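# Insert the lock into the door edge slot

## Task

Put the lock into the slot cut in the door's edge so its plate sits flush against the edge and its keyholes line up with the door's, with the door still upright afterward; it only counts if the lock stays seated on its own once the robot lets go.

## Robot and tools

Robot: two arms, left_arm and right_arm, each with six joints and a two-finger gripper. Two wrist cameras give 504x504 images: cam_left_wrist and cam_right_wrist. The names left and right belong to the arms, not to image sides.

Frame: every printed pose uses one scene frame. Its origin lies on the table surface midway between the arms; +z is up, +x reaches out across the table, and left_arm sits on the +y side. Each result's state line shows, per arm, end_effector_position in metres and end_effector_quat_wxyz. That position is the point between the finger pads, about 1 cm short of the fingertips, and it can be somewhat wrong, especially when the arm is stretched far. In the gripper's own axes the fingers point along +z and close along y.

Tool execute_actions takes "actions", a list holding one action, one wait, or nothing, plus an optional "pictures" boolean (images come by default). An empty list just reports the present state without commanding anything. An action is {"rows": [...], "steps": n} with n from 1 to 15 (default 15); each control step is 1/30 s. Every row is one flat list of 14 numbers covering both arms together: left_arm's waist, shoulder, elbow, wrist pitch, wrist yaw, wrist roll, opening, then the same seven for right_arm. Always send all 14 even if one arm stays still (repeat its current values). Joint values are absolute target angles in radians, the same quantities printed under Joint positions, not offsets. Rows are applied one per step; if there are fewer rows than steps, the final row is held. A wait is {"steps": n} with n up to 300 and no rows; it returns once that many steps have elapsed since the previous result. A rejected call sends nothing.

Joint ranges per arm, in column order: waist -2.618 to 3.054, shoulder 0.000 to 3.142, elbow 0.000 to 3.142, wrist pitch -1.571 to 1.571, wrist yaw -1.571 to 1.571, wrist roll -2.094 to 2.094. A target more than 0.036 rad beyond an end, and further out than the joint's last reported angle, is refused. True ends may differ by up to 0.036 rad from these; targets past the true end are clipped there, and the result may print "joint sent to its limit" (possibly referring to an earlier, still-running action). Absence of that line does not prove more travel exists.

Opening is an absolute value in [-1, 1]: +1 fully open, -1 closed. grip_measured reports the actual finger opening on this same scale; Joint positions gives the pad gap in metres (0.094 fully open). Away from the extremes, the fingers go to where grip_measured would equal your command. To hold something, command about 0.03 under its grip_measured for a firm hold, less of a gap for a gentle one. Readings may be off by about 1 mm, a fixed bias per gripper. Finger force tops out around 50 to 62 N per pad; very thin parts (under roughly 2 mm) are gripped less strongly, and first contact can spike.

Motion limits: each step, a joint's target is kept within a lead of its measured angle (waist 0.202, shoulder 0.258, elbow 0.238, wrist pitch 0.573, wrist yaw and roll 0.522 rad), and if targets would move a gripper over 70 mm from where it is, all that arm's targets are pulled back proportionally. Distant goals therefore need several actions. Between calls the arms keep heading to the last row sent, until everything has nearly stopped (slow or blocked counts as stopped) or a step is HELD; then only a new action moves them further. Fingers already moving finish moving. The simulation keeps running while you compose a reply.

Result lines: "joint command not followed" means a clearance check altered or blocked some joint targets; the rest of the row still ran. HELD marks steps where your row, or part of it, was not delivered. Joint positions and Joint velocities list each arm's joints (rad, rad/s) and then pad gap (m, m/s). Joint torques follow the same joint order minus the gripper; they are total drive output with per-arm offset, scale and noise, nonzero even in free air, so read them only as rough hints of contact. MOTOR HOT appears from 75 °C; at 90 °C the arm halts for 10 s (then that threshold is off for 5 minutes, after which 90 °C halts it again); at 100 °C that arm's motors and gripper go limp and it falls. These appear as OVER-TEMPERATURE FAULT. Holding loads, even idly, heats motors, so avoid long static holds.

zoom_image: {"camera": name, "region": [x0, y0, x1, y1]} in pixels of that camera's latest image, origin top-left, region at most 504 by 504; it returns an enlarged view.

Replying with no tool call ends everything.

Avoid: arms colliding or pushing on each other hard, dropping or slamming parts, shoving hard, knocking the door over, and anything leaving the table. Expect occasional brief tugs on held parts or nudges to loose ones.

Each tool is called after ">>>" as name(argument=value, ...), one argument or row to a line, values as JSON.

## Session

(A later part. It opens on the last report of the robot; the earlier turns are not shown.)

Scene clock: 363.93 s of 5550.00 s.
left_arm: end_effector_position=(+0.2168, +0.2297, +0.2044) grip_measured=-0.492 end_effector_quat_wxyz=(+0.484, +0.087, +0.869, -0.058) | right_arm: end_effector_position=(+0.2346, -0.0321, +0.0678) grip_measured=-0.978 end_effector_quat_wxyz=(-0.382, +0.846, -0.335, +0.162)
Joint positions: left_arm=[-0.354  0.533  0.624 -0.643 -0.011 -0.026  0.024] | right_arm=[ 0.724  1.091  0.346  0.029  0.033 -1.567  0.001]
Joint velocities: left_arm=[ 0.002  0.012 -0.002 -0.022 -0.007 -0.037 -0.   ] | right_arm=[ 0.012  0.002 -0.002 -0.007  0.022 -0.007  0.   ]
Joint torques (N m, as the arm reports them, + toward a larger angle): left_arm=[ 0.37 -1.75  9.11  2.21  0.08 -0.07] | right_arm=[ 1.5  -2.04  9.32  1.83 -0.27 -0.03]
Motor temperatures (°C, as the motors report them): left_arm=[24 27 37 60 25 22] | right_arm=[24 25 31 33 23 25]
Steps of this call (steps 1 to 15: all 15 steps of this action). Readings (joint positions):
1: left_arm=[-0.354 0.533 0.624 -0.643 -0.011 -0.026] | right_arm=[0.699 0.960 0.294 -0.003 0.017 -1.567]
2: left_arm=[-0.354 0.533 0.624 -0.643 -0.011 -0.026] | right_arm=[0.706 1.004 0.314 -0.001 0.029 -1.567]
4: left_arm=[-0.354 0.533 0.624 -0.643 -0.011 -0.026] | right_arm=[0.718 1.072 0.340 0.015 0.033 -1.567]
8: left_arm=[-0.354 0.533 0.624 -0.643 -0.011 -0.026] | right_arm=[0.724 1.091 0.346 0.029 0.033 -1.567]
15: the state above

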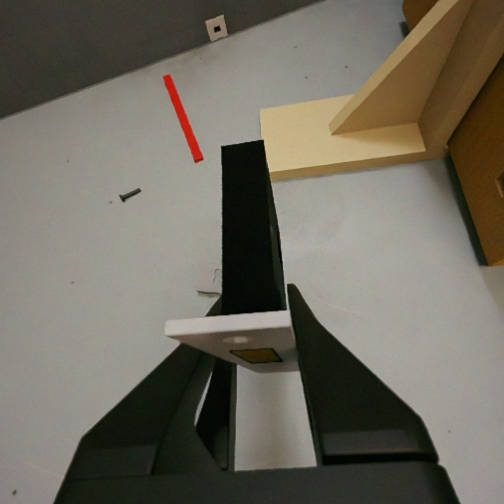

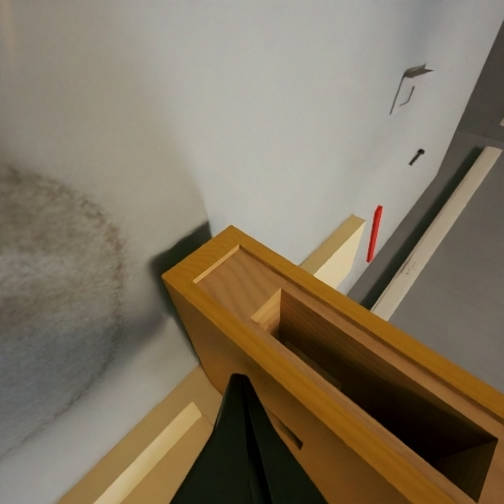

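>>> execute_actions(
  actions=[
    {"rows":[[-0.35,0.5,0.65,-0.55,0,-0.03,-0.6,0.76,1.23,0.46,0.14,0,-1.57,-1]]},
  ],
  pictures=false,
)

>>> execute_actions(
  actions=[
    {"rows":[[-0.35,0.5,0.65,-0.55,0,-0.03,-0.6,0.77,1.35,0.55,0.18,0,-1.57,-1]]},
  ],
  pictures=false,
)

>>> execute_actions(
  actions=[
    {"rows":[[-0.35,0.5,0.65,-0.55,0,-0.03,-0.6,0.78,1.47,0.65,0.2,0,-1.57,-1]]},
  ],
  pictures=false,
)

>>> execute_actions(
  actions=[
    {"rows":[[-0.35,0.5,0.65,-0.55,0,-0.03,-0.6,0.79,1.58,0.76,0.2,0,-1.57,-1]]},
  ],
)

Scene clock: 374.40 s of 5550.00 s.
left_arm: end_effector_position=(+0.2168, +0.2297, +0.2044) grip_measured=-0.492 end_effector_quat_wxyz=(+0.484, +0.087, +0.869, -0.058) | right_arm: end_effector_position=(+0.2444, -0.0114, +0.0661) grip_measured=-0.978 end_effector_quat_wxyz=(-0.376, +0.852, -0.327, +0.158)
Joint positions: left_arm=[-0.354  0.533  0.624 -0.643 -0.011 -0.026  0.024] | right_arm=[ 0.747  1.225  0.42   0.074  0.037 -1.568  0.001]
Joint velocities: left_arm=[-0.007 -0.002 -0.007 -0.066  0.037 -0.007 -0.001] | right_arm=[-0.012 -0.012 -0.002 -0.11  -0.037  0.022  0.002]
Joint torques (N m, as the arm reports them, + toward a larger angle): left_arm=[ 0.36 -1.76  9.11  2.22  0.08 -0.08] | right_arm=[ 1.09 -3.07  9.42  2.07 -0.33 -0.06]
Motor temperatures (°C, as the motors report them): left_arm=[24 27 37 60 25 22] | right_arm=[24 25 32 35 23 25]
Steps of this call (steps 1 to 15: the robot went on to your last target; steps 16 to 90: nothing new was sent; then 6.97 s passed at rest; steps 91 to 105: all 15 steps of this action). Readings (joint positions):
91: left_arm=[-0.354 0.533 0.624 -0.643 -0.011 -0.026] | right_arm=[0.727 1.110 0.358 0.028 0.038 -1.568]
92: left_arm=[-0.354 0.533 0.624 -0.643 -0.011 -0.026] | right_arm=[0.731 1.146 0.377 0.028 0.044 -1.568]
94: left_arm=[-0.354 0.533 0.624 -0.643 -0.011 -0.026] | right_arm=[0.740 1.205 0.408 0.048 0.042 -1.568]
98: left_arm=[-0.354 0.533 0.624 -0.643 -0.011 -0.026] | right_arm=[0.747 1.225 0.420 0.073 0.037 -1.568]
105: the state above

Scene clock: 374.90 s of 5550.00 s.
left_arm: end_effector_position=(+0.2168, +0.2297, +0.2044) grip_measured=-0.492 end_effector_quat_wxyz=(+0.484, +0.087, +0.869, -0.058) | right_arm: end_effector_position=(+0.2579, +0.0119, +0.0681) grip_measured=-0.979 end_effector_quat_wxyz=(-0.378, +0.855, -0.321, +0.153)
Joint positions: left_arm=[-0.354  0.533  0.624 -0.643 -0.011 -0.026  0.024] | right_arm=[ 0.758  1.347  0.508  0.108  0.031 -1.569  0.001]
Joint velocities: left_arm=[ 0.012  0.002  0.002  0.066 -0.007  0.051  0.001] | right_arm=[-0.007  0.007  0.012 -0.007 -0.037  0.007  0.   ]
Joint torques (N m, as the arm reports them, + toward a larger angle): left_arm=[ 0.38 -1.74  9.1   2.21  0.07 -0.07] | right_arm=[ 1.24 -4.07  9.57  2.04 -0.27 -0.07]
Motor temperatures (°C, as the motors report them): left_arm=[24 27 37 60 25 22] | right_arm=[24 25 32 35 23 25]
Steps of this call (steps 1 to 15: all 15 steps of this action). Readings (joint positions):
1: left_arm=[-0.354 0.533 0.624 -0.643 -0.011 -0.026] | right_arm=[0.748 1.241 0.433 0.067 0.039 -1.568]
2: left_arm=[-0.354 0.533 0.624 -0.643 -0.011 -0.026] | right_arm=[0.748 1.272 0.455 0.063 0.041 -1.569]
4: left_arm=[-0.354 0.533 0.624 -0.643 -0.011 -0.026] | right_arm=[0.754 1.327 0.491 0.077 0.037 -1.569]
8: left_arm=[-0.354 0.533 0.624 -0.643 -0.011 -0.026] | right_arm=[0.758 1.347 0.508 0.107 0.032 -1.569]
15: the state above

Scene clock: 375.40 s of 5550.00 s.
left_arm: end_effector_position=(+0.2168, +0.2297, +0.2044) grip_measured=-0.492 end_effector_quat_wxyz=(+0.484, +0.087, +0.869, -0.058) | right_arm: end_effector_position=(+0.2734, +0.0384, +0.0712) grip_measured=-0.979 end_effector_quat_wxyz=(-0.384, +0.855, -0.314, +0.150)
Joint positions: left_arm=[-0.354  0.533  0.624 -0.643 -0.011 -0.026  0.024] | right_arm=[ 0.769  1.467  0.61   0.135  0.026 -1.569  0.001]
Joint velocities: left_arm=[-0.012 -0.017 -0.002 -0.022 -0.007 -0.125 -0.001] | right_arm=[-0.017 -0.012  0.007  0.007  0.037  0.007 -0.   ]
Joint torques (N m, as the arm reports them, + toward a larger angle): left_arm=[ 0.37 -1.73  9.11  2.22  0.08 -0.07] | right_arm=[ 0.93 -5.38  9.39  2.05 -0.25 -0.01]
Motor temperatures (°C, as the motors report them): left_arm=[24 27 37 60 25 22] | right_arm=[24 25 32 35 23 25]
Steps of this call (steps 1 to 15: all 15 steps of this action). Readings (joint positions):
1: left_arm=[-0.354 0.533 0.624 -0.643 -0.011 -0.026] | right_arm=[0.759 1.362 0.523 0.098 0.033 -1.569]
2: left_arm=[-0.354 0.533 0.624 -0.643 -0.011 -0.026] | right_arm=[0.760 1.391 0.547 0.089 0.034 -1.569]
4: left_arm=[-0.354 0.533 0.624 -0.643 -0.011 -0.026] | right_arm=[0.765 1.444 0.588 0.102 0.030 -1.569]
8: left_arm=[-0.354 0.533 0.624 -0.643 -0.011 -0.026] | right_arm=[0.769 1.467 0.610 0.134 0.026 -1.569]
15: the state above

Scene clock: 375.90 s of 5550.00 s.
left_arm: end_effector_position=(+0.2168, +0.2297, +0.2044) grip_measured=-0.492 end_effector_quat_wxyz=(+0.484, +0.087, +0.869, -0.058) | right_arm: end_effector_position=(+0.2887, +0.0655, +0.0748) grip_measured=-0.979 end_effector_quat_wxyz=(-0.390, +0.856, -0.307, +0.148)
Joint positions: left_arm=[-0.354  0.533  0.624 -0.643 -0.011 -0.026  0.024] | right_arm=[ 0.78   1.577  0.721  0.144  0.021 -1.57   0.001]
Joint velocities: left_arm=[ 0.012 -0.012  0.007  0.051 -0.007 -0.051  0.001] | right_arm=[-0.017 -0.012 -0.007  0.066  0.066 -0.066 -0.001]
Joint torques (N m, as the arm reports them, + toward a larger angle): left_arm=[ 0.36 -1.75  9.12  2.22  0.08 -0.07] | right_arm=[ 0.63 -5.98  9.18  1.95 -0.22 -0.04]
Motor temperatures (°C, as the motors report them): left_arm=[24 27 37 60 25 22] | right_arm=[24 25 32 35 23 25]
Steps of this call (steps 1 to 15: all 15 steps of this action). Readings (joint positions):
1: left_arm=[-0.354 0.533 0.624 -0.643 -0.011 -0.026] | right_arm=[0.771 1.480 0.627 0.121 0.027 -1.570]
2: left_arm=[-0.354 0.533 0.624 -0.643 -0.011 -0.026] | right_arm=[0.771 1.504 0.653 0.106 0.027 -1.570]
4: left_arm=[-0.354 0.533 0.624 -0.643 -0.011 -0.026] | right_arm=[0.777 1.553 0.697 0.115 0.025 -1.570]
8: left_arm=[-0.354 0.533 0.624 -0.643 -0.011 -0.026] | right_arm=[0.780 1.577 0.721 0.143 0.021 -1.570]
15: the state above

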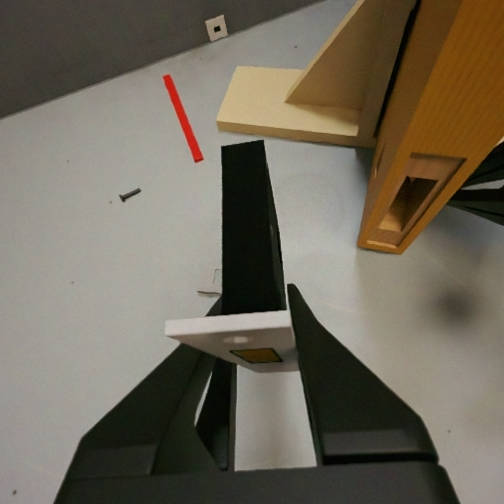

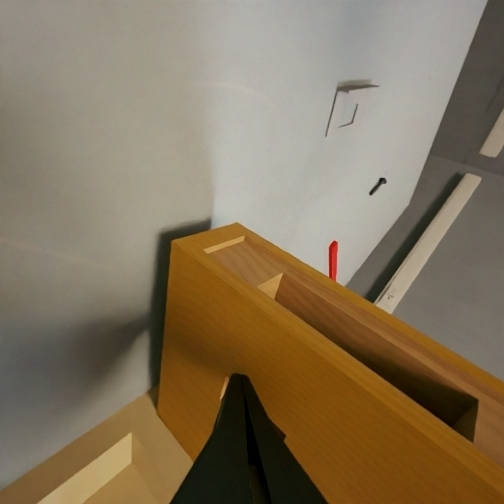

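>>> execute_actions(
  actions=[
    {"rows":[[-0.35,0.31,0.31,-0.33,0,-0.03,-0.6,0.72,1.2,0.42,0.1,0,-1.57,-1]]},
  ],
  pictures=false,
)

>>> execute_actions(
  actions=[
    {"rows":[[-0.66,0.31,0.31,-0.33,0,-0.03,-0.6,0.6,0.5,0.5,-0.5,0,0,1]]},
  ],
  pictures=false,
)

>>> execute_actions(
  actions=[
    {"steps":25},
  ],
)

Scene clock: 386.53 s of 5550.00 s.
left_arm: end_effector_position=(+0.2062, +0.2322, +0.1149) grip_measured=-0.492 end_effector_quat_wxyz=(+0.487, +0.087, +0.867, -0.059) | right_arm: end_effector_position=(+0.2535, -0.0063, +0.0831) grip_measured=-0.979 end_effector_quat_wxyz=(-0.407, +0.838, -0.326, +0.163)
Joint positions: left_arm=[-0.354  0.331  0.248 -0.462 -0.011 -0.026  0.024] | right_arm=[ 0.724  1.206  0.429  0.113  0.013 -1.57   0.001]
Joint velocities: left_arm=[ 0.012  0.007 -0.002  0.11  -0.007 -0.037  0.001] | right_arm=[-0.012  0.007 -0.022  0.007 -0.037 -0.022 -0.001]
Joint torques (N m, as the arm reports them, + toward a larger angle): left_arm=[ 0.34 -0.17 12.15  2.4   0.08 -0.07] | right_arm=[-0.24 -3.9   5.97  1.33 -0.13 -0.04]
Motor temperatures (°C, as the motors report them): left_arm=[24 26 37 61 25 22] | right_arm=[24 26 32 36 23 25]
Steps of this call (steps 1 to 15: the robot went on to your last target; steps 16 to 90: nothing new was sent; then 7.13 s passed at rest; steps 91 to 105: all 15 steps of this action). Readings (joint positions):
91: left_arm=[-0.354 0.499 0.578 -0.588 -0.011 -0.026] | right_arm=[0.774 1.545 0.685 0.160 0.017 -1.570]
92: left_arm=[-0.354 0.432 0.499 -0.513 -0.011 -0.026] | right_arm=[0.761 1.469 0.615 0.163 0.014 -1.570]
94: left_arm=[-0.354 0.339 0.367 -0.465 -0.011 -0.026] | right_arm=[0.731 1.295 0.483 0.136 0.014 -1.570]
98: left_arm=[-0.354 0.331 0.253 -0.498 -0.011 -0.026] | right_arm=[0.724 1.206 0.429 0.112 0.013 -1.570]
105: the state above

Scene clock: 387.03 s of 5550.00 s.
left_arm: end_effector_position=(+0.1810, +0.1631, +0.1184) grip_measured=-0.492 end_effector_quat_wxyz=(+0.477, +0.219, +0.839, -0.142) | right_arm: end_effector_position=(+0.2197, -0.0879, +0.1993) grip_measured=+1.000 end_effector_quat_wxyz=(+0.520, -0.375, +0.757, +0.130)
Joint positions: left_arm=[-0.656  0.331  0.248 -0.446  0.008 -0.028  0.024] | right_arm=[ 0.605  0.494  0.5   -0.446  0.009 -0.211  0.094]
Joint velocities: left_arm=[-0.007 -0.002  0.002  0.066 -0.007 -0.066  0.   ] | right_arm=[ 0.007 -0.007  0.007 -0.242 -0.022  1.399  0.   ]
Joint torques (N m, as the arm reports them, + toward a larger angle): left_arm=[-0.32 -0.24 12.21  2.43 -0.09 -0.06] | right_arm=[-0.56  1.09  7.38  1.53 -0.05  0.05]
Motor temperatures (°C, as the motors report them): left_arm=[24 26 37 61 25 22] | right_arm=[24 26 32 36 23 25]
Steps of this call (steps 1 to 15: all 15 steps of this action). Readings (joint positions):
1: left_arm=[-0.390 0.331 0.248 -0.459 -0.031 -0.028] | right_arm=[0.705 1.173 0.442 0.027 0.002 -1.486]
2: left_arm=[-0.458 0.331 0.248 -0.456 -0.042 -0.028] | right_arm=[0.669 1.102 0.447 -0.086 0.001 -1.387]
4: left_arm=[-0.595 0.331 0.248 -0.449 -0.023 -0.028] | right_arm=[0.615 0.928 0.455 -0.242 0.009 -1.191]
8: left_arm=[-0.656 0.331 0.248 -0.446 0.009 -0.028] | right_arm=[0.605 0.580 0.478 -0.378 0.010 -0.796]
15: the state above

Scene clock: 387.87 s of 5550.00 s.
left_arm: end_effector_position=(+0.1810, +0.1631, +0.1184) grip_measured=-0.492 end_effector_quat_wxyz=(+0.477, +0.219, +0.839, -0.142) | right_arm: end_effector_position=(+0.2168, -0.0904, +0.1914) grip_measured=+1.000 end_effector_quat_wxyz=(+0.490, -0.301, +0.799, +0.176)
Joint positions: left_arm=[-0.656  0.331  0.248 -0.446  0.008 -0.028  0.024] | right_arm=[ 0.605  0.494  0.5   -0.481  0.009 -0.011  0.094]
Joint velocities: left_arm=[-0.007 -0.017  0.002  0.022  0.022 -0.037 -0.   ] | right_arm=[-0.002  0.012 -0.012  0.037  0.007 -0.022  0.   ]
Joint torques (N m, as the arm reports them, + toward a larger angle): left_arm=[-0.31 -0.19 12.18  2.44 -0.11 -0.04] | right_arm=[-0.4   1.11  7.31  1.46 -0.13  0.08]
Motor temperatures (°C, as the motors report them): left_arm=[24 26 37 61 25 22] | right_arm=[24 26 32 36 23 25]
Steps of this call (steps 1 to 25: the robot went on to your last target). Readings (joint positions):
1: left_arm=[-0.656 0.331 0.248 -0.446 0.008 -0.028] | right_arm=[0.605 0.494 0.500 -0.454 0.009 -0.171]
2: left_arm=[-0.656 0.331 0.248 -0.446 0.008 -0.028] | right_arm=[0.605 0.494 0.500 -0.460 0.009 -0.139]
4: left_arm=[-0.656 0.331 0.248 -0.446 0.008 -0.028] | right_arm=[0.605 0.494 0.500 -0.469 0.009 -0.092]
8: left_arm=[-0.656 0.331 0.248 -0.446 0.008 -0.028] | right_arm=[0.605 0.494 0.500 -0.477 0.009 -0.044]
25: the state above

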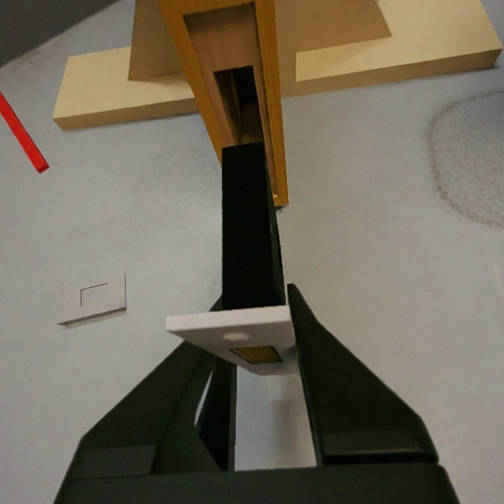

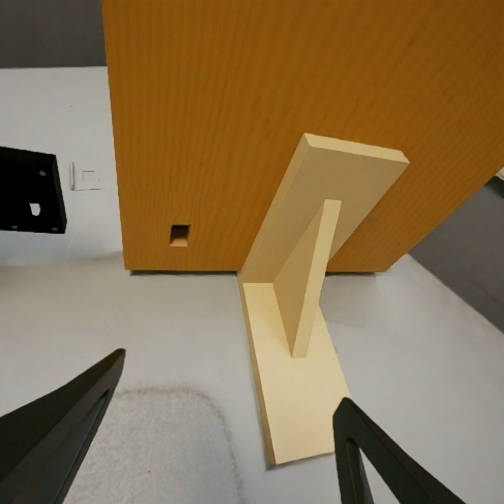

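>>> execute_actions(
  actions=[
    {"rows":[[-0.66,0.45,0.31,-0.19,0,-0.03,-0.6,0.8,0.5,0.5,-0.5,0,0,1]],"steps":10},
  ],
  pictures=false,
)

>>> execute_actions(
  actions=[
    {"rows":[[-0.66,0.57,0.315,-0.08,0,-0.03,-0.6,0.8,0.5,0.5,-0.5,0,0,1]]},
  ],
  pictures=false,
)

>>> execute_actions(
  actions=[
    {"steps":15},
  ],
)

>>> zoom_image(
  camera="cam_left_wrist",
  region=[170,60,350,280],
)

Scene clock: 398.03 s of 5550.00 s.
left_arm: end_effector_position=(+0.1943, +0.1552, +0.1200) grip_measured=-0.492 end_effector_quat_wxyz=(+0.479, +0.219, +0.838, -0.142) | right_arm: end_effector_position=(+0.1815, -0.0568, +0.1913) grip_measured=+1.000 end_effector_quat_wxyz=(+0.470, -0.375, +0.767, +0.224)
Joint positions: left_arm=[-0.656  0.45   0.253 -0.326  0.008 -0.028  0.024] | right_arm=[ 0.793  0.494  0.5   -0.482  0.003 -0.008  0.094]
Joint velocities: left_arm=[-0.002  0.007 -0.002  0.081 -0.066 -0.007 -0.   ] | right_arm=[-0.002  0.002 -0.022  0.007 -0.022  0.037  0.   ]
Joint torques (N m, as the arm reports them, + toward a larger angle): left_arm=[-0.32  1.17 11.9   2.42 -0.11 -0.05] | right_arm=[ 0.59  1.04  7.35  1.48 -0.02  0.07]
Motor temperatures (°C, as the motors report them): left_arm=[24 26 39 62 25 22] | right_arm=[24 26 31 35 23 25]
Steps of this call (steps 1 to 15: the robot went on to your last target; steps 16 to 90: nothing new was sent; then 6.83 s passed at rest; steps 91 to 100: all 10 steps of this action). Readings (joint positions):
91: left_arm=[-0.656 0.350 0.248 -0.430 0.008 -0.028] | right_arm=[0.640 0.494 0.500 -0.481 0.023 -0.008]
92: left_arm=[-0.656 0.388 0.251 -0.402 0.008 -0.028] | right_arm=[0.704 0.494 0.500 -0.481 0.020 -0.008]
94: left_arm=[-0.656 0.438 0.253 -0.365 0.008 -0.028] | right_arm=[0.780 0.494 0.500 -0.481 0.006 -0.008]
98: left_arm=[-0.656 0.450 0.253 -0.338 0.008 -0.028] | right_arm=[0.793 0.494 0.500 -0.482 0.003 -0.008]
100: the state above

Scene clock: 398.53 s of 5550.00 s.
left_arm: end_effector_position=(+0.2083, +0.1469, +0.1208) grip_measured=-0.492 end_effector_quat_wxyz=(+0.483, +0.219, +0.836, -0.143) | right_arm: end_effector_position=(+0.1815, -0.0568, +0.1913) grip_measured=+1.000 end_effector_quat_wxyz=(+0.470, -0.375, +0.767, +0.224)
Joint positions: left_arm=[-0.656  0.572  0.26  -0.203  0.008 -0.028  0.024] | right_arm=[ 0.793  0.494  0.5   -0.482  0.003 -0.008  0.094]
Joint velocities: left_arm=[-0.012 -0.007  0.012 -0.051 -0.037  0.051  0.001] | right_arm=[-0.002 -0.007 -0.002 -0.007  0.051 -0.007  0.   ]
Joint torques (N m, as the arm reports them, + toward a larger angle): left_arm=[-0.3   0.43 11.75  2.47 -0.11 -0.05] | right_arm=[ 0.75  1.13  7.07  1.47 -0.08  0.03]
Motor temperatures (°C, as the motors report them): left_arm=[24 26 39 62 25 22] | right_arm=[24 26 31 35 23 25]
Steps of this call (steps 1 to 15: all 15 steps of this action). Readings (joint positions):
1: left_arm=[-0.656 0.469 0.253 -0.307 0.008 -0.028] | right_arm=[0.793 0.494 0.500 -0.482 0.003 -0.008]
2: left_arm=[-0.656 0.507 0.257 -0.279 0.008 -0.028] | right_arm=[0.793 0.494 0.500 -0.482 0.003 -0.008]
4: left_arm=[-0.656 0.559 0.260 -0.245 0.008 -0.028] | right_arm=[0.793 0.494 0.500 -0.482 0.003 -0.008]
8: left_arm=[-0.656 0.572 0.260 -0.226 0.008 -0.028] | right_arm=[0.793 0.494 0.500 -0.482 0.003 -0.008]
15: the state above

Scene clock: 399.03 s of 5550.00 s.
left_arm: end_effector_position=(+0.2085, +0.1468, +0.1212) grip_measured=-0.492 end_effector_quat_wxyz=(+0.483, +0.219, +0.836, -0.143) | right_arm: end_effector_position=(+0.1815, -0.0568, +0.1913) grip_measured=+1.000 end_effector_quat_wxyz=(+0.470, -0.375, +0.767, +0.224)
Joint positions: left_arm=[-0.656  0.572  0.26  -0.201  0.008 -0.028  0.024] | right_arm=[ 0.793  0.494  0.5   -0.482  0.003 -0.008  0.094]
Joint velocities: left_arm=[-0.002 -0.002 -0.002  0.051 -0.066 -0.007 -0.001] | right_arm=[-0.002  0.012 -0.002 -0.066 -0.066 -0.022  0.   ]
Joint torques (N m, as the arm reports them, + toward a larger angle): left_arm=[-0.33  0.43 11.77  2.5  -0.11 -0.05] | right_arm=[ 0.66  0.97  6.97  1.49 -0.11  0.05]
Motor temperatures (°C, as the motors report them): left_arm=[24 26 39 62 25 22] | right_arm=[24 25 31 35 23 25]
Steps of this call (steps 1 to 15: the robot went on to your last target). Readings (joint positions):
1: left_arm=[-0.656 0.572 0.260 -0.203 0.008 -0.028] | right_arm=[0.793 0.494 0.500 -0.482 0.003 -0.008]
2: left_arm=[-0.656 0.572 0.260 -0.202 0.008 -0.028] | right_arm=[0.793 0.494 0.500 -0.482 0.003 -0.008]
4: left_arm=[-0.656 0.572 0.260 -0.202 0.008 -0.028] | right_arm=[0.793 0.494 0.500 -0.482 0.003 -0.008]
8: left_arm=[-0.656 0.572 0.260 -0.201 0.008 -0.028] | right_arm=[0.793 0.494 0.500 -0.482 0.003 -0.008]
15: the state above
All arms were judged still, so your last target was given up. Only a new action makes them travel on or press farther. Fingers that are still opening or closing keep moving.

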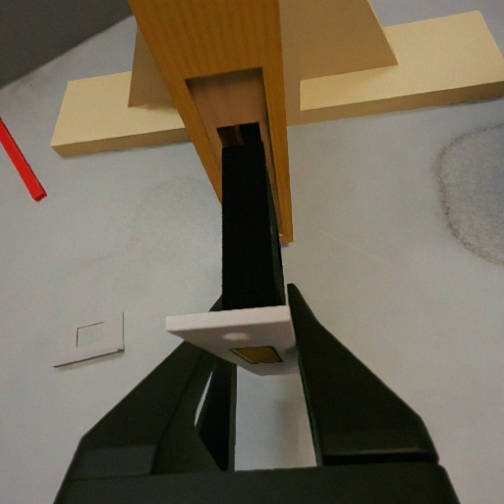

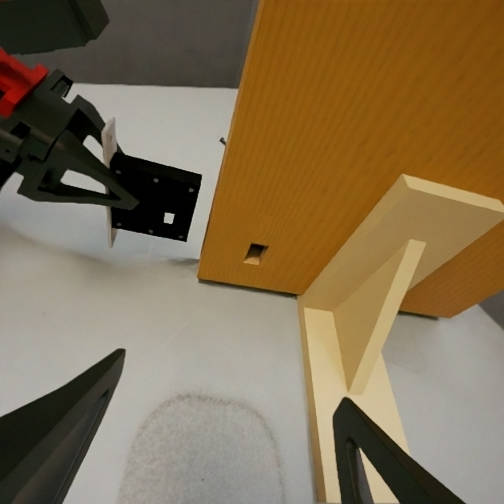

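Region (170, 60, 350, 280) of cam_left_wrist's 504x504 image, scaled by 2.291, with more detail than that image has; it fills the left 412 columns of this view, and the rest is white.

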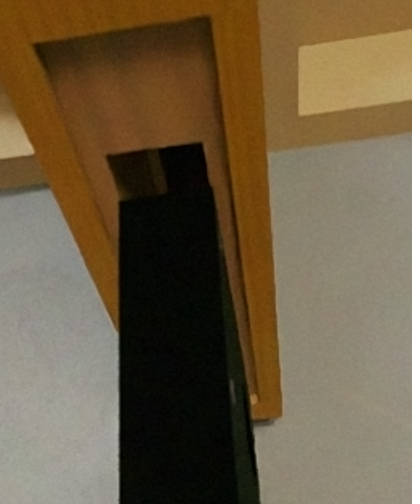

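>>> execute_actions(
  actions=[
    {"rows":[[-0.64,0.665,0.318,0.015,0,-0.03,-0.6,0.8,0.5,0.5,-0.5,0,0,1]]},
  ],
  pictures=false,
)

>>> execute_actions(
  actions=[
    {"steps":12},
  ],
)

>>> zoom_image(
  camera="cam_left_wrist",
  region=[170,60,350,280],
)

Scene clock: 409.90 s of 5550.00 s.
left_arm: end_effector_position=(+0.2197, +0.1422, +0.1187) grip_measured=-0.492 end_effector_quat_wxyz=(+0.484, +0.216, +0.836, -0.142) | right_arm: end_effector_position=(+0.1815, -0.0568, +0.1913) grip_measured=+1.000 end_effector_quat_wxyz=(+0.470, -0.375, +0.767, +0.224)
Joint positions: left_arm=[-0.65   0.668  0.263 -0.108  0.008 -0.028  0.024] | right_arm=[ 0.793  0.494  0.5   -0.482  0.003 -0.008  0.094]
Joint velocities: left_arm=[-0.007 -0.022  0.012  0.037  0.022  0.007  0.001] | right_arm=[-0.002  0.002 -0.017  0.037 -0.081  0.022  0.   ]
Joint torques (N m, as the arm reports them, + toward a larger angle): left_arm=[ 0.91 -0.12 11.71  2.48 -0.12 -0.05] | right_arm=[ 0.71  1.17  7.24  1.48 -0.01  0.06]
Motor temperatures (°C, as the motors report them): left_arm=[24 26 40 64 25 22] | right_arm=[24 25 31 35 23 25]
Steps of this call (steps 1 to 90: nothing new was sent; then 7.37 s passed at rest; steps 91 to 105: all 15 steps of this action). Readings (joint positions):
91: left_arm=[-0.655 0.587 0.260 -0.189 0.008 -0.028] | right_arm=[0.793 0.494 0.500 -0.482 0.003 -0.008]
92: left_arm=[-0.654 0.616 0.262 -0.166 0.008 -0.028] | right_arm=[0.793 0.494 0.500 -0.482 0.003 -0.008]
94: left_arm=[-0.651 0.656 0.263 -0.141 0.008 -0.028] | right_arm=[0.793 0.494 0.500 -0.482 0.003 -0.008]
98: left_arm=[-0.650 0.668 0.263 -0.128 0.008 -0.028] | right_arm=[0.793 0.494 0.500 -0.482 0.003 -0.008]
105: the state above

Scene clock: 410.30 s of 5550.00 s.
left_arm: end_effector_position=(+0.2199, +0.1421, +0.1190) grip_measured=-0.492 end_effector_quat_wxyz=(+0.485, +0.216, +0.836, -0.142) | right_arm: end_effector_position=(+0.1815, -0.0568, +0.1913) grip_measured=+1.000 end_effector_quat_wxyz=(+0.470, -0.375, +0.767, +0.224)
Joint positions: left_arm=[-0.65   0.668  0.263 -0.107  0.008 -0.028  0.024] | right_arm=[ 0.793  0.494  0.5   -0.482  0.003 -0.008  0.094]
Joint velocities: left_arm=[-0.007  0.007  0.012  0.007  0.007 -0.081 -0.001] | right_arm=[-0.012 -0.007  0.007  0.037 -0.007 -0.051  0.   ]
Joint torques (N m, as the arm reports them, + toward a larger angle): left_arm=[ 0.92 -0.12 11.68  2.5  -0.11 -0.05] | right_arm=[ 0.65  1.08  7.12  1.47 -0.08  0.08]
Motor temperatures (°C, as the motors report them): left_arm=[24 26 40 64 25 22] | right_arm=[24 25 31 35 23 25]
Steps of this call (steps 1 to 12: the robot went on to your last target). Readings (joint positions):
1: left_arm=[-0.650 0.668 0.263 -0.108 0.008 -0.028] | right_arm=[0.793 0.494 0.500 -0.482 0.003 -0.008]
2: left_arm=[-0.650 0.668 0.263 -0.108 0.008 -0.028] | right_arm=[0.793 0.494 0.500 -0.482 0.003 -0.008]
4: left_arm=[-0.650 0.668 0.263 -0.107 0.008 -0.028] | right_arm=[0.793 0.494 0.500 -0.482 0.003 -0.008]
8: left_arm=[-0.650 0.668 0.263 -0.107 0.008 -0.028] | right_arm=[0.793 0.494 0.500 -0.482 0.003 -0.008]
12: the state above

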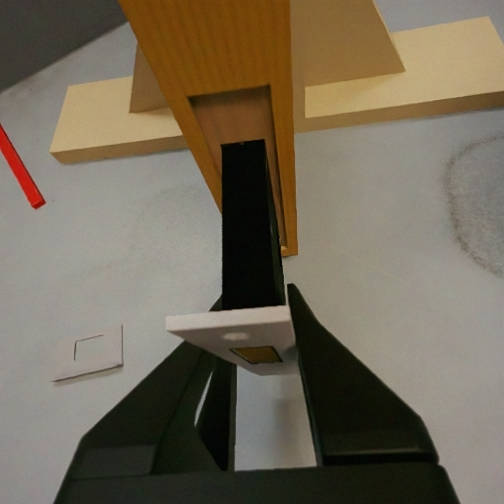

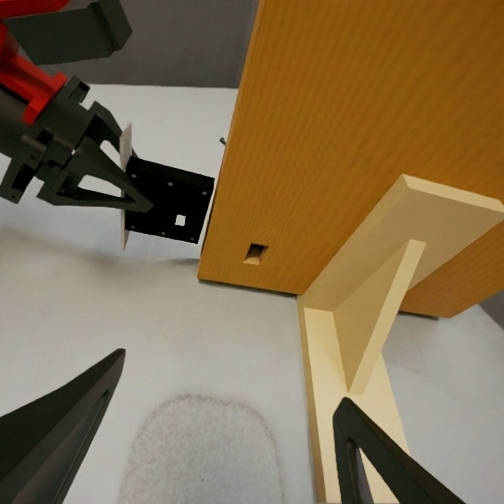

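Region (170, 60, 350, 280) of cam_left_wrist's 504x504 image, scaled by 2.291, with more detail than that image has; it fills the left 412 columns of this view, and the rest is white.

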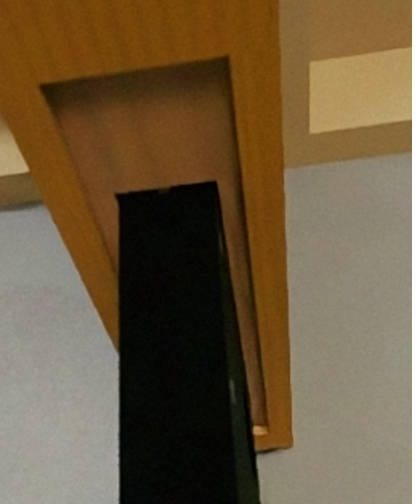

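>>> execute_actions(
  actions=[
    {"rows":[[-0.64,0.665,0.272,0.03,0,-0.03,-0.6,0.8,0.5,0.5,-0.5,0,0,1]]},
  ],
  pictures=false,
)

>>> execute_actions(
  actions=[
    {"rows":[[-0.64,0.72,0.30,0.085,0,-0.03,-0.6,0.8,0.5,0.5,-0.5,0,0,1]]},
  ],
)

Scene clock: 419.13 s of 5550.00 s.
left_arm: end_effector_position=(+0.2189, +0.1426, +0.1141) grip_measured=-0.492 end_effector_quat_wxyz=(+0.484, +0.216, +0.836, -0.142) | right_arm: end_effector_position=(+0.1815, -0.0568, +0.1913) grip_measured=+1.000 end_effector_quat_wxyz=(+0.470, -0.375, +0.767, +0.224)
Joint positions: left_arm=[-0.65   0.668  0.245 -0.092  0.008 -0.028  0.024] | right_arm=[ 0.793  0.494  0.5   -0.482  0.003 -0.008  0.094]
Joint velocities: left_arm=[ 0.017 -0.012  0.002  0.007 -0.007  0.022 -0.001] | right_arm=[-0.012  0.007  0.012 -0.007  0.037  0.007  0.   ]
Joint torques (N m, as the arm reports them, + toward a larger angle): left_arm=[ 0.88 -0.07  9.48  2.5  -0.12 -0.05] | right_arm=[ 0.66  1.28  7.11  1.48 -0.03  0.03]
Motor temperatures (°C, as the motors report them): left_arm=[24 26 40 65 25 21] | right_arm=[24 25 31 35 23 25]
Steps of this call (steps 1 to 15: the robot went on to your last target; steps 16 to 90: nothing new was sent; then 5.33 s passed at rest; steps 91 to 105: all 15 steps of this action). Readings (joint positions):
91: left_arm=[-0.650 0.668 0.261 -0.103 0.008 -0.028] | right_arm=[0.793 0.494 0.500 -0.482 0.003 -0.008]
92: left_arm=[-0.650 0.668 0.257 -0.097 0.008 -0.028] | right_arm=[0.793 0.494 0.500 -0.482 0.003 -0.008]
94: left_arm=[-0.650 0.668 0.251 -0.094 0.008 -0.028] | right_arm=[0.793 0.494 0.500 -0.482 0.003 -0.008]
98: left_arm=[-0.650 0.668 0.245 -0.094 0.008 -0.028] | right_arm=[0.793 0.494 0.500 -0.482 0.003 -0.008]
105: the state above

Scene clock: 419.63 s of 5550.00 s.
left_arm: end_effector_position=(+0.2244, +0.1394, +0.1117) grip_measured=-0.492 end_effector_quat_wxyz=(+0.484, +0.216, +0.836, -0.142) | right_arm: end_effector_position=(+0.1815, -0.0568, +0.1913) grip_measured=+1.000 end_effector_quat_wxyz=(+0.470, -0.375, +0.767, +0.224)
Joint positions: left_arm=[-0.65   0.722  0.245 -0.038  0.008 -0.028  0.024] | right_arm=[ 0.793  0.494  0.5   -0.482  0.003 -0.008  0.094]
Joint velocities: left_arm=[-0.032 -0.017 -0.012  0.037  0.051  0.037 -0.001] | right_arm=[-0.012 -0.012 -0.027  0.051 -0.022 -0.051  0.   ]
Joint torques (N m, as the arm reports them, + toward a larger angle): left_arm=[ 0.88 -0.25 11.61  2.48 -0.12 -0.05] | right_arm=[ 0.47  1.01  7.13  1.47 -0.03  0.04]
Motor temperatures (°C, as the motors report them): left_arm=[24 26 40 65 25 21] | right_arm=[24 25 31 35 23 25]
Steps of this call (steps 1 to 15: all 15 steps of this action). Readings (joint positions):
1: left_arm=[-0.650 0.676 0.245 -0.084 0.008 -0.028] | right_arm=[0.793 0.494 0.500 -0.482 0.003 -0.008]
2: left_arm=[-0.650 0.693 0.245 -0.070 0.008 -0.028] | right_arm=[0.793 0.494 0.500 -0.482 0.003 -0.008]
4: left_arm=[-0.650 0.715 0.245 -0.056 0.008 -0.028] | right_arm=[0.793 0.494 0.500 -0.482 0.003 -0.008]
8: left_arm=[-0.650 0.722 0.245 -0.050 0.008 -0.028] | right_arm=[0.793 0.494 0.500 -0.482 0.003 -0.008]
15: the state above

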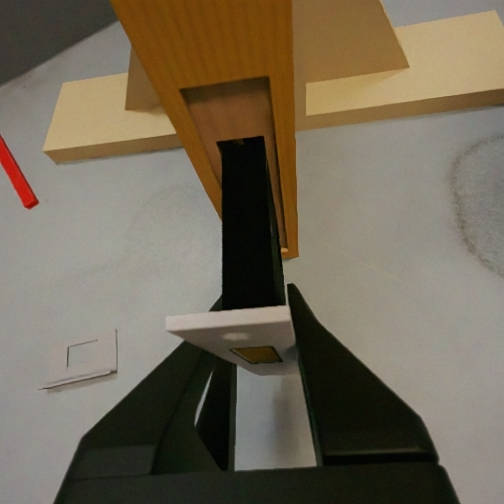

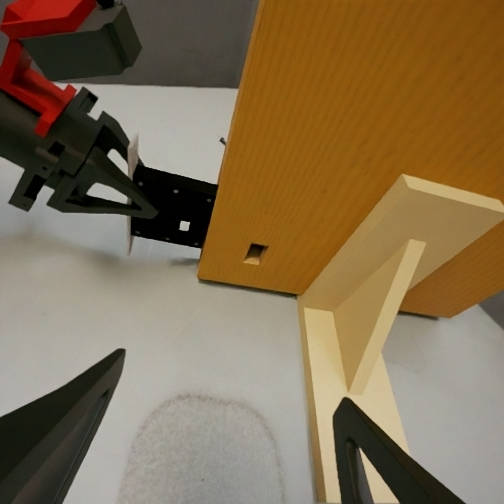

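>>> execute_actions(
  actions=[
    {"rows":[[-0.64,0.77,0.318,0.12,0,-0.03,-0.6,0.8,0.5,0.5,-0.5,0,0,1]]},
  ],
  pictures=false,
)

>>> execute_actions(
  actions=[
    {"rows":[[-0.64,0.83,0.335,0.163,0,-0.03,-0.6,0.8,0.5,0.5,-0.5,0,0,1]]},
  ],
)

Scene clock: 427.37 s of 5550.00 s.
left_arm: end_effector_position=(+0.2293, +0.1368, +0.1106) grip_measured=-0.492 end_effector_quat_wxyz=(+0.481, +0.216, +0.838, -0.141) | right_arm: end_effector_position=(+0.1815, -0.0568, +0.1913) grip_measured=+1.000 end_effector_quat_wxyz=(+0.470, -0.375, +0.767, +0.224)
Joint positions: left_arm=[-0.65   0.771  0.257 -0.007  0.007 -0.028  0.024] | right_arm=[ 0.793  0.494  0.5   -0.482  0.003 -0.008  0.094]
Joint velocities: left_arm=[ 0.002  0.007 -0.022  0.007 -0.037  0.037  0.   ] | right_arm=[-0.002 -0.002 -0.007 -0.022  0.022 -0.022  0.   ]
Joint torques (N m, as the arm reports them, + toward a larger angle): left_arm=[ 0.86 -0.44 12.01  2.55 -0.1  -0.05] | right_arm=[ 0.52  0.95  7.19  1.48 -0.05  0.01]
Motor temperatures (°C, as the motors report them): left_arm=[24 26 40 65 25 21] | right_arm=[24 25 31 35 23 25]
Steps of this call (steps 1 to 15: the robot went on to your last target; steps 16 to 90: nothing new was sent; then 4.23 s passed at rest; steps 91 to 105: all 15 steps of this action). Readings (joint positions):
91: left_arm=[-0.650 0.730 0.247 -0.032 0.008 -0.028] | right_arm=[0.793 0.494 0.500 -0.482 0.003 -0.008]
92: left_arm=[-0.650 0.745 0.252 -0.025 0.008 -0.028] | right_arm=[0.793 0.494 0.500 -0.482 0.003 -0.008]
94: left_arm=[-0.650 0.767 0.257 -0.016 0.008 -0.028] | right_arm=[0.793 0.494 0.500 -0.482 0.003 -0.008]
98: left_arm=[-0.650 0.771 0.257 -0.010 0.007 -0.028] | right_arm=[0.793 0.494 0.500 -0.482 0.003 -0.008]
105: the state above

Scene clock: 427.87 s of 5550.00 s.
left_arm: end_effector_position=(+0.2352, +0.1347, +0.1113) grip_measured=-0.492 end_effector_quat_wxyz=(+0.478, +0.215, +0.841, -0.137) | right_arm: end_effector_position=(+0.1815, -0.0568, +0.1913) grip_measured=+1.000 end_effector_quat_wxyz=(+0.470, -0.375, +0.767, +0.224)
Joint positions: left_arm=[-0.649  0.819  0.279  0.01   0.002 -0.028  0.024] | right_arm=[ 0.793  0.494  0.5   -0.482  0.003 -0.008  0.094]
Joint velocities: left_arm=[-0.017  0.012  0.012 -0.051 -0.037  0.066 -0.002] | right_arm=[-0.007 -0.002 -0.012 -0.037 -0.007  0.051  0.   ]
Joint torques (N m, as the arm reports them, + toward a larger angle): left_arm=[ 0.75  0.32 11.64  2.78 -0.05 -0.05] | right_arm=[ 0.5   1.12  7.13  1.53 -0.03  0.05]
Motor temperatures (°C, as the motors report them): left_arm=[24 26 40 66 25 21] | right_arm=[24 25 31 35 23 25]
Steps of this call (steps 1 to 15: all 15 steps of this action). Readings (joint positions):
1: left_arm=[-0.650 0.780 0.260 -0.004 0.007 -0.028] | right_arm=[0.793 0.494 0.500 -0.482 0.003 -0.008]
2: left_arm=[-0.650 0.793 0.268 -0.003 0.005 -0.028] | right_arm=[0.793 0.494 0.500 -0.482 0.003 -0.008]
4: left_arm=[-0.649 0.811 0.278 0.002 0.002 -0.028] | right_arm=[0.793 0.494 0.500 -0.482 0.003 -0.008]
8: left_arm=[-0.649 0.819 0.279 0.010 0.002 -0.028] | right_arm=[0.793 0.494 0.500 -0.482 0.003 -0.008]
15: the state above

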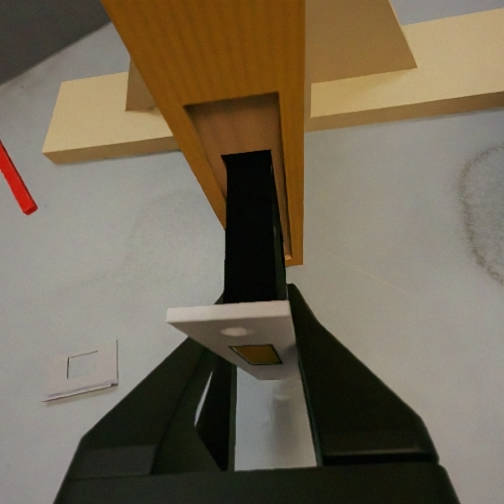

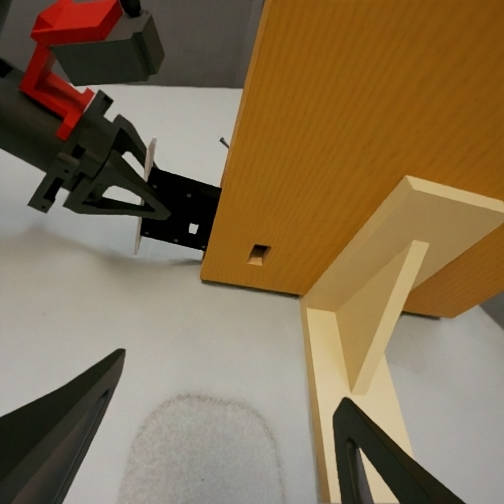

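>>> execute_actions(
  actions=[
    {"rows":[[-0.65,0.77,0.315,0.17,0,-0.05,-0.6,0.8,0.5,0.5,-0.5,0,0,1]]},
  ],
)

>>> zoom_image(
  camera="cam_left_wrist",
  region=[190,100,340,290],
)

>>> zoom_image(
  camera="cam_right_wrist",
  region=[110,110,300,300],
)

Scene clock: 434.93 s of 5550.00 s.
left_arm: end_effector_position=(+0.2352, +0.1347, +0.1126) grip_measured=-0.492 end_effector_quat_wxyz=(+0.479, +0.210, +0.841, -0.141) | right_arm: end_effector_position=(+0.1815, -0.0568, +0.1913) grip_measured=+1.000 end_effector_quat_wxyz=(+0.470, -0.375, +0.767, +0.224)
Joint positions: left_arm=[-0.649  0.814  0.279  0.01   0.002 -0.04   0.024] | right_arm=[ 0.793  0.494  0.5   -0.482  0.003 -0.008  0.094]
Joint velocities: left_arm=[ 0.007 -0.002 -0.022 -0.095  0.037  0.037  0.   ] | right_arm=[ 0.007 -0.002 -0.007 -0.037 -0.037 -0.022  0.   ]
Joint torques (N m, as the arm reports them, + toward a larger angle): left_arm=[-0.07 -4.59 10.09  2.84 -0.06 -0.14] | right_arm=[ 0.58  1.09  7.28  1.42 -0.06  0.06]
Motor temperatures (°C, as the motors report them): left_arm=[24 26 40 67 25 21] | right_arm=[24 25 31 35 23 25]
Steps of this call (steps 1 to 15: the robot went on to your last target; steps 16 to 90: nothing new was sent; then 3.57 s passed at rest; steps 91 to 105: all 15 steps of this action). Readings (joint positions):
91: left_arm=[-0.649 0.817 0.279 0.010 0.002 -0.030] | right_arm=[0.793 0.494 0.500 -0.482 0.003 -0.008]
92: left_arm=[-0.649 0.815 0.279 0.010 0.002 -0.032] | right_arm=[0.793 0.494 0.500 -0.482 0.003 -0.008]
94: left_arm=[-0.649 0.814 0.279 0.010 0.002 -0.036] | right_arm=[0.793 0.494 0.500 -0.482 0.003 -0.008]
98: left_arm=[-0.649 0.814 0.279 0.010 0.002 -0.039] | right_arm=[0.793 0.494 0.500 -0.482 0.003 -0.008]
105: the state above

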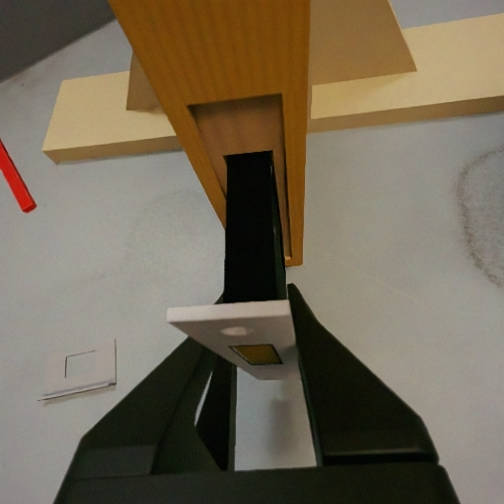

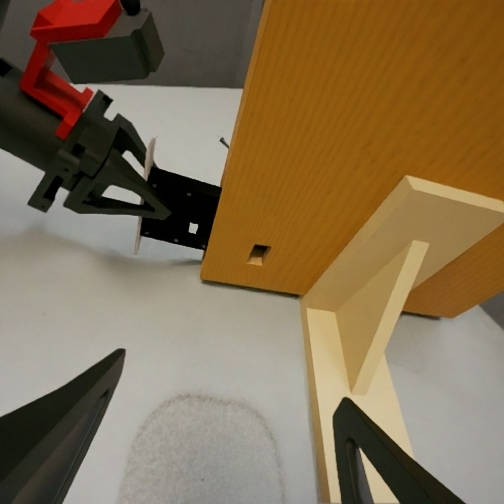

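Region (190, 100, 340, 290) of cam_left_wrist's 504x504 image, scaled by 2.653, with more detail than that image has; it fills the left 398 columns of this view, and the rest is white.

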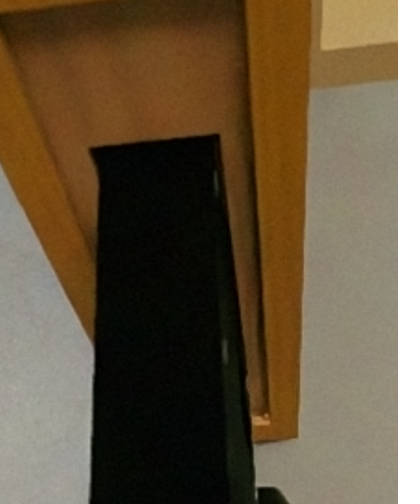

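Region (110, 110, 300, 300) of cam_right_wrist's 504x504 image, scaled by 2.653, with more detail than that image has.

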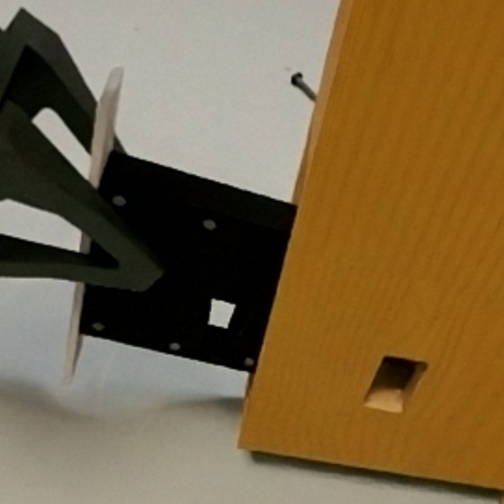

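>>> execute_actions(
  actions=[
    {"rows":[[-0.65,0.8,0.265,0.215,0,-0.04,-0.6,0.8,0.5,0.5,-0.5,0,0,1]]},
  ],
  pictures=false,
)

>>> execute_actions(
  actions=[
    {"rows":[[-0.65,0.81,0.225,0.29,0,-0.04,-0.6,0.8,0.5,0.5,-0.5,0,0,1]]},
  ],
)

>>> zoom_image(
  camera="cam_right_wrist",
  region=[110,110,300,300],
)

Scene clock: 445.73 s of 5550.00 s.
left_arm: end_effector_position=(+0.2344, +0.1354, +0.1066) grip_measured=-0.492 end_effector_quat_wxyz=(+0.487, +0.208, +0.836, -0.143) | right_arm: end_effector_position=(+0.1815, -0.0568, +0.1913) grip_measured=+1.000 end_effector_quat_wxyz=(+0.470, -0.375, +0.767, +0.224)
Joint positions: left_arm=[-0.649  0.814  0.238  0.069  0.001 -0.04   0.024] | right_arm=[ 0.793  0.494  0.5   -0.482  0.003 -0.008  0.094]
Joint velocities: left_arm=[-0.007  0.017 -0.007 -0.007  0.007 -0.037 -0.   ] | right_arm=[ 0.002 -0.012  0.007  0.022 -0.022 -0.037  0.   ]
Joint torques (N m, as the arm reports them, + toward a larger angle): left_arm=[-0.09 -1.87  9.31  2.72 -0.05 -0.02] | right_arm=[ 0.7   1.34  7.23  1.5  -0.03  0.06]
Motor temperatures (°C, as the motors report them): left_arm=[24 27 39 70 25 22] | right_arm=[24 25 31 35 23 25]
Steps of this call (steps 1 to 15: the robot went on to your last target; steps 16 to 90: nothing new was sent; then 7.30 s passed at rest; steps 91 to 105: all 15 steps of this action). Readings (joint positions):
91: left_arm=[-0.649 0.814 0.272 0.019 0.002 -0.040] | right_arm=[0.793 0.494 0.500 -0.482 0.003 -0.008]
92: left_arm=[-0.649 0.814 0.263 0.032 0.001 -0.040] | right_arm=[0.793 0.494 0.500 -0.482 0.003 -0.008]
94: left_arm=[-0.649 0.814 0.250 0.051 0.001 -0.040] | right_arm=[0.793 0.494 0.500 -0.482 0.003 -0.008]
98: left_arm=[-0.649 0.814 0.238 0.069 0.001 -0.040] | right_arm=[0.793 0.494 0.500 -0.482 0.003 -0.008]
105: the state above

Scene clock: 446.23 s of 5550.00 s.
left_arm: end_effector_position=(+0.2351, +0.1354, +0.1051) grip_measured=-0.492 end_effector_quat_wxyz=(+0.500, +0.206, +0.828, -0.146) | right_arm: end_effector_position=(+0.1815, -0.0568, +0.1913) grip_measured=+1.000 end_effector_quat_wxyz=(+0.470, -0.375, +0.767, +0.224)
Joint positions: left_arm=[-0.649  0.814  0.201  0.138 -0.001 -0.04   0.024] | right_arm=[ 0.793  0.494  0.5   -0.482  0.003 -0.008  0.094]
Joint velocities: left_arm=[ 0.007 -0.027 -0.002  0.007 -0.007 -0.037 -0.001] | right_arm=[ 0.007 -0.002 -0.002  0.022  0.007 -0.007  0.   ]
Joint torques (N m, as the arm reports them, + toward a larger angle): left_arm=[-0.1  -0.9   9.06  2.79 -0.03 -0.02] | right_arm=[ 0.72  1.34  7.21  1.42 -0.06  0.03]
Motor temperatures (°C, as the motors report them): left_arm=[24 27 39 70 25 22] | right_arm=[24 25 31 35 23 25]
Steps of this call (steps 1 to 15: all 15 steps of this action). Readings (joint positions):
1: left_arm=[-0.649 0.814 0.231 0.082 0.001 -0.040] | right_arm=[0.793 0.494 0.500 -0.482 0.003 -0.008]
2: left_arm=[-0.649 0.814 0.221 0.098 -0.001 -0.040] | right_arm=[0.793 0.494 0.500 -0.482 0.003 -0.008]
4: left_arm=[-0.649 0.814 0.209 0.122 -0.001 -0.040] | right_arm=[0.793 0.494 0.500 -0.482 0.003 -0.008]
8: left_arm=[-0.649 0.814 0.202 0.136 -0.001 -0.040] | right_arm=[0.793 0.494 0.500 -0.482 0.003 -0.008]
15: the state above

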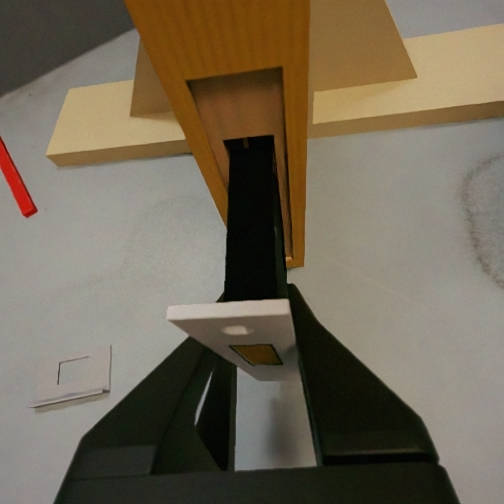

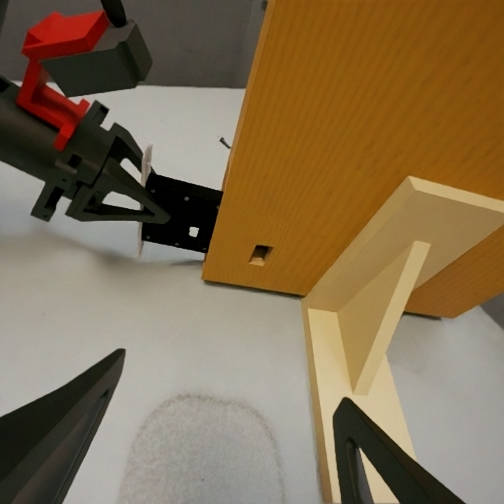

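Region (110, 110, 300, 300) of cam_right_wrist's 504x504 image, scaled by 2.653, with more detail than that image has.

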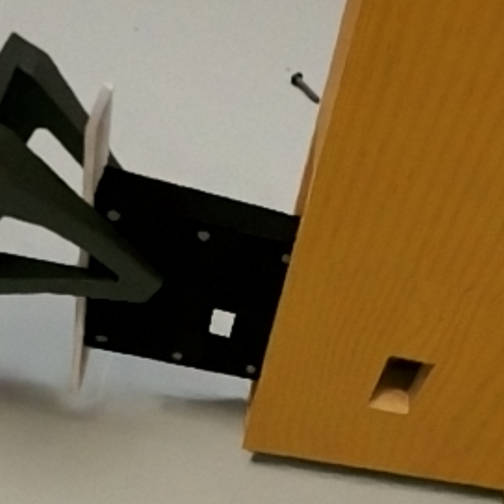

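>>> execute_actions(
  actions=[
    {"rows":[[-0.65,0.735,0.23,0.24,0,-0.04,-0.6,0.8,0.5,0.5,-0.5,0,0,1]]},
  ],
)

>>> zoom_image(
  camera="cam_right_wrist",
  region=[110,110,300,300],
)

Scene clock: 453.77 s of 5550.00 s.
left_arm: end_effector_position=(+0.2340, +0.1360, +0.1122) grip_measured=-0.492 end_effector_quat_wxyz=(+0.511, +0.204, +0.822, -0.149) | right_arm: end_effector_position=(+0.1815, -0.0568, +0.1913) grip_measured=+1.000 end_effector_quat_wxyz=(+0.470, -0.375, +0.767, +0.224)
Joint positions: left_arm=[-0.649  0.775  0.199  0.127 -0.001 -0.04   0.024] | right_arm=[ 0.793  0.494  0.5   -0.482  0.003 -0.008  0.094]
Joint velocities: left_arm=[-0.002  0.007 -0.012  0.022  0.022 -0.007 -0.001] | right_arm=[-0.002 -0.002 -0.007 -0.066 -0.11  -0.081  0.   ]
Joint torques (N m, as the arm reports them, + toward a larger angle): left_arm=[-0.07 -3.95  9.68  2.45 -0.03 -0.02] | right_arm=[ 0.58  1.01  7.14  1.46 -0.02  0.08]
Motor temperatures (°C, as the motors report them): left_arm=[24 26 39 71 25 22] | right_arm=[24 25 31 35 23 25]
Steps of this call (steps 1 to 15: the robot went on to your last target; steps 16 to 90: nothing new was sent; then 4.03 s passed at rest; steps 91 to 105: all 15 steps of this action). Readings (joint positions):
91: left_arm=[-0.649 0.807 0.201 0.134 -0.001 -0.040] | right_arm=[0.793 0.494 0.500 -0.482 0.003 -0.008]
92: left_arm=[-0.649 0.796 0.199 0.130 -0.001 -0.040] | right_arm=[0.793 0.494 0.500 -0.482 0.003 -0.008]
94: left_arm=[-0.649 0.779 0.199 0.130 -0.001 -0.040] | right_arm=[0.793 0.494 0.500 -0.482 0.003 -0.008]
98: left_arm=[-0.649 0.775 0.199 0.127 -0.001 -0.040] | right_arm=[0.793 0.494 0.500 -0.482 0.003 -0.008]
105: the state above

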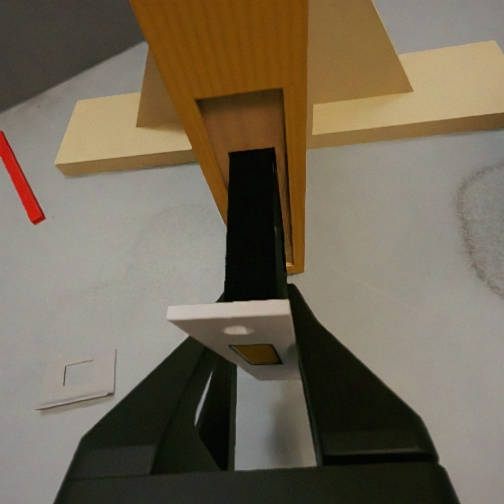

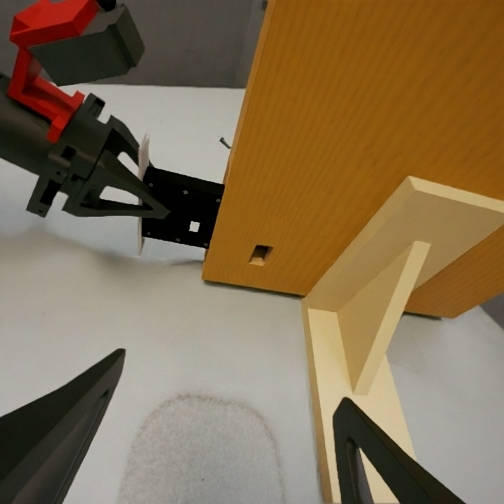

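Region (110, 110, 300, 300) of cam_right_wrist's 504x504 image, scaled by 2.653, with more detail than that image has.

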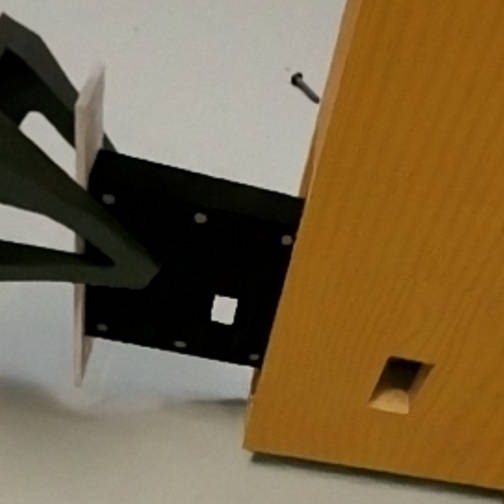

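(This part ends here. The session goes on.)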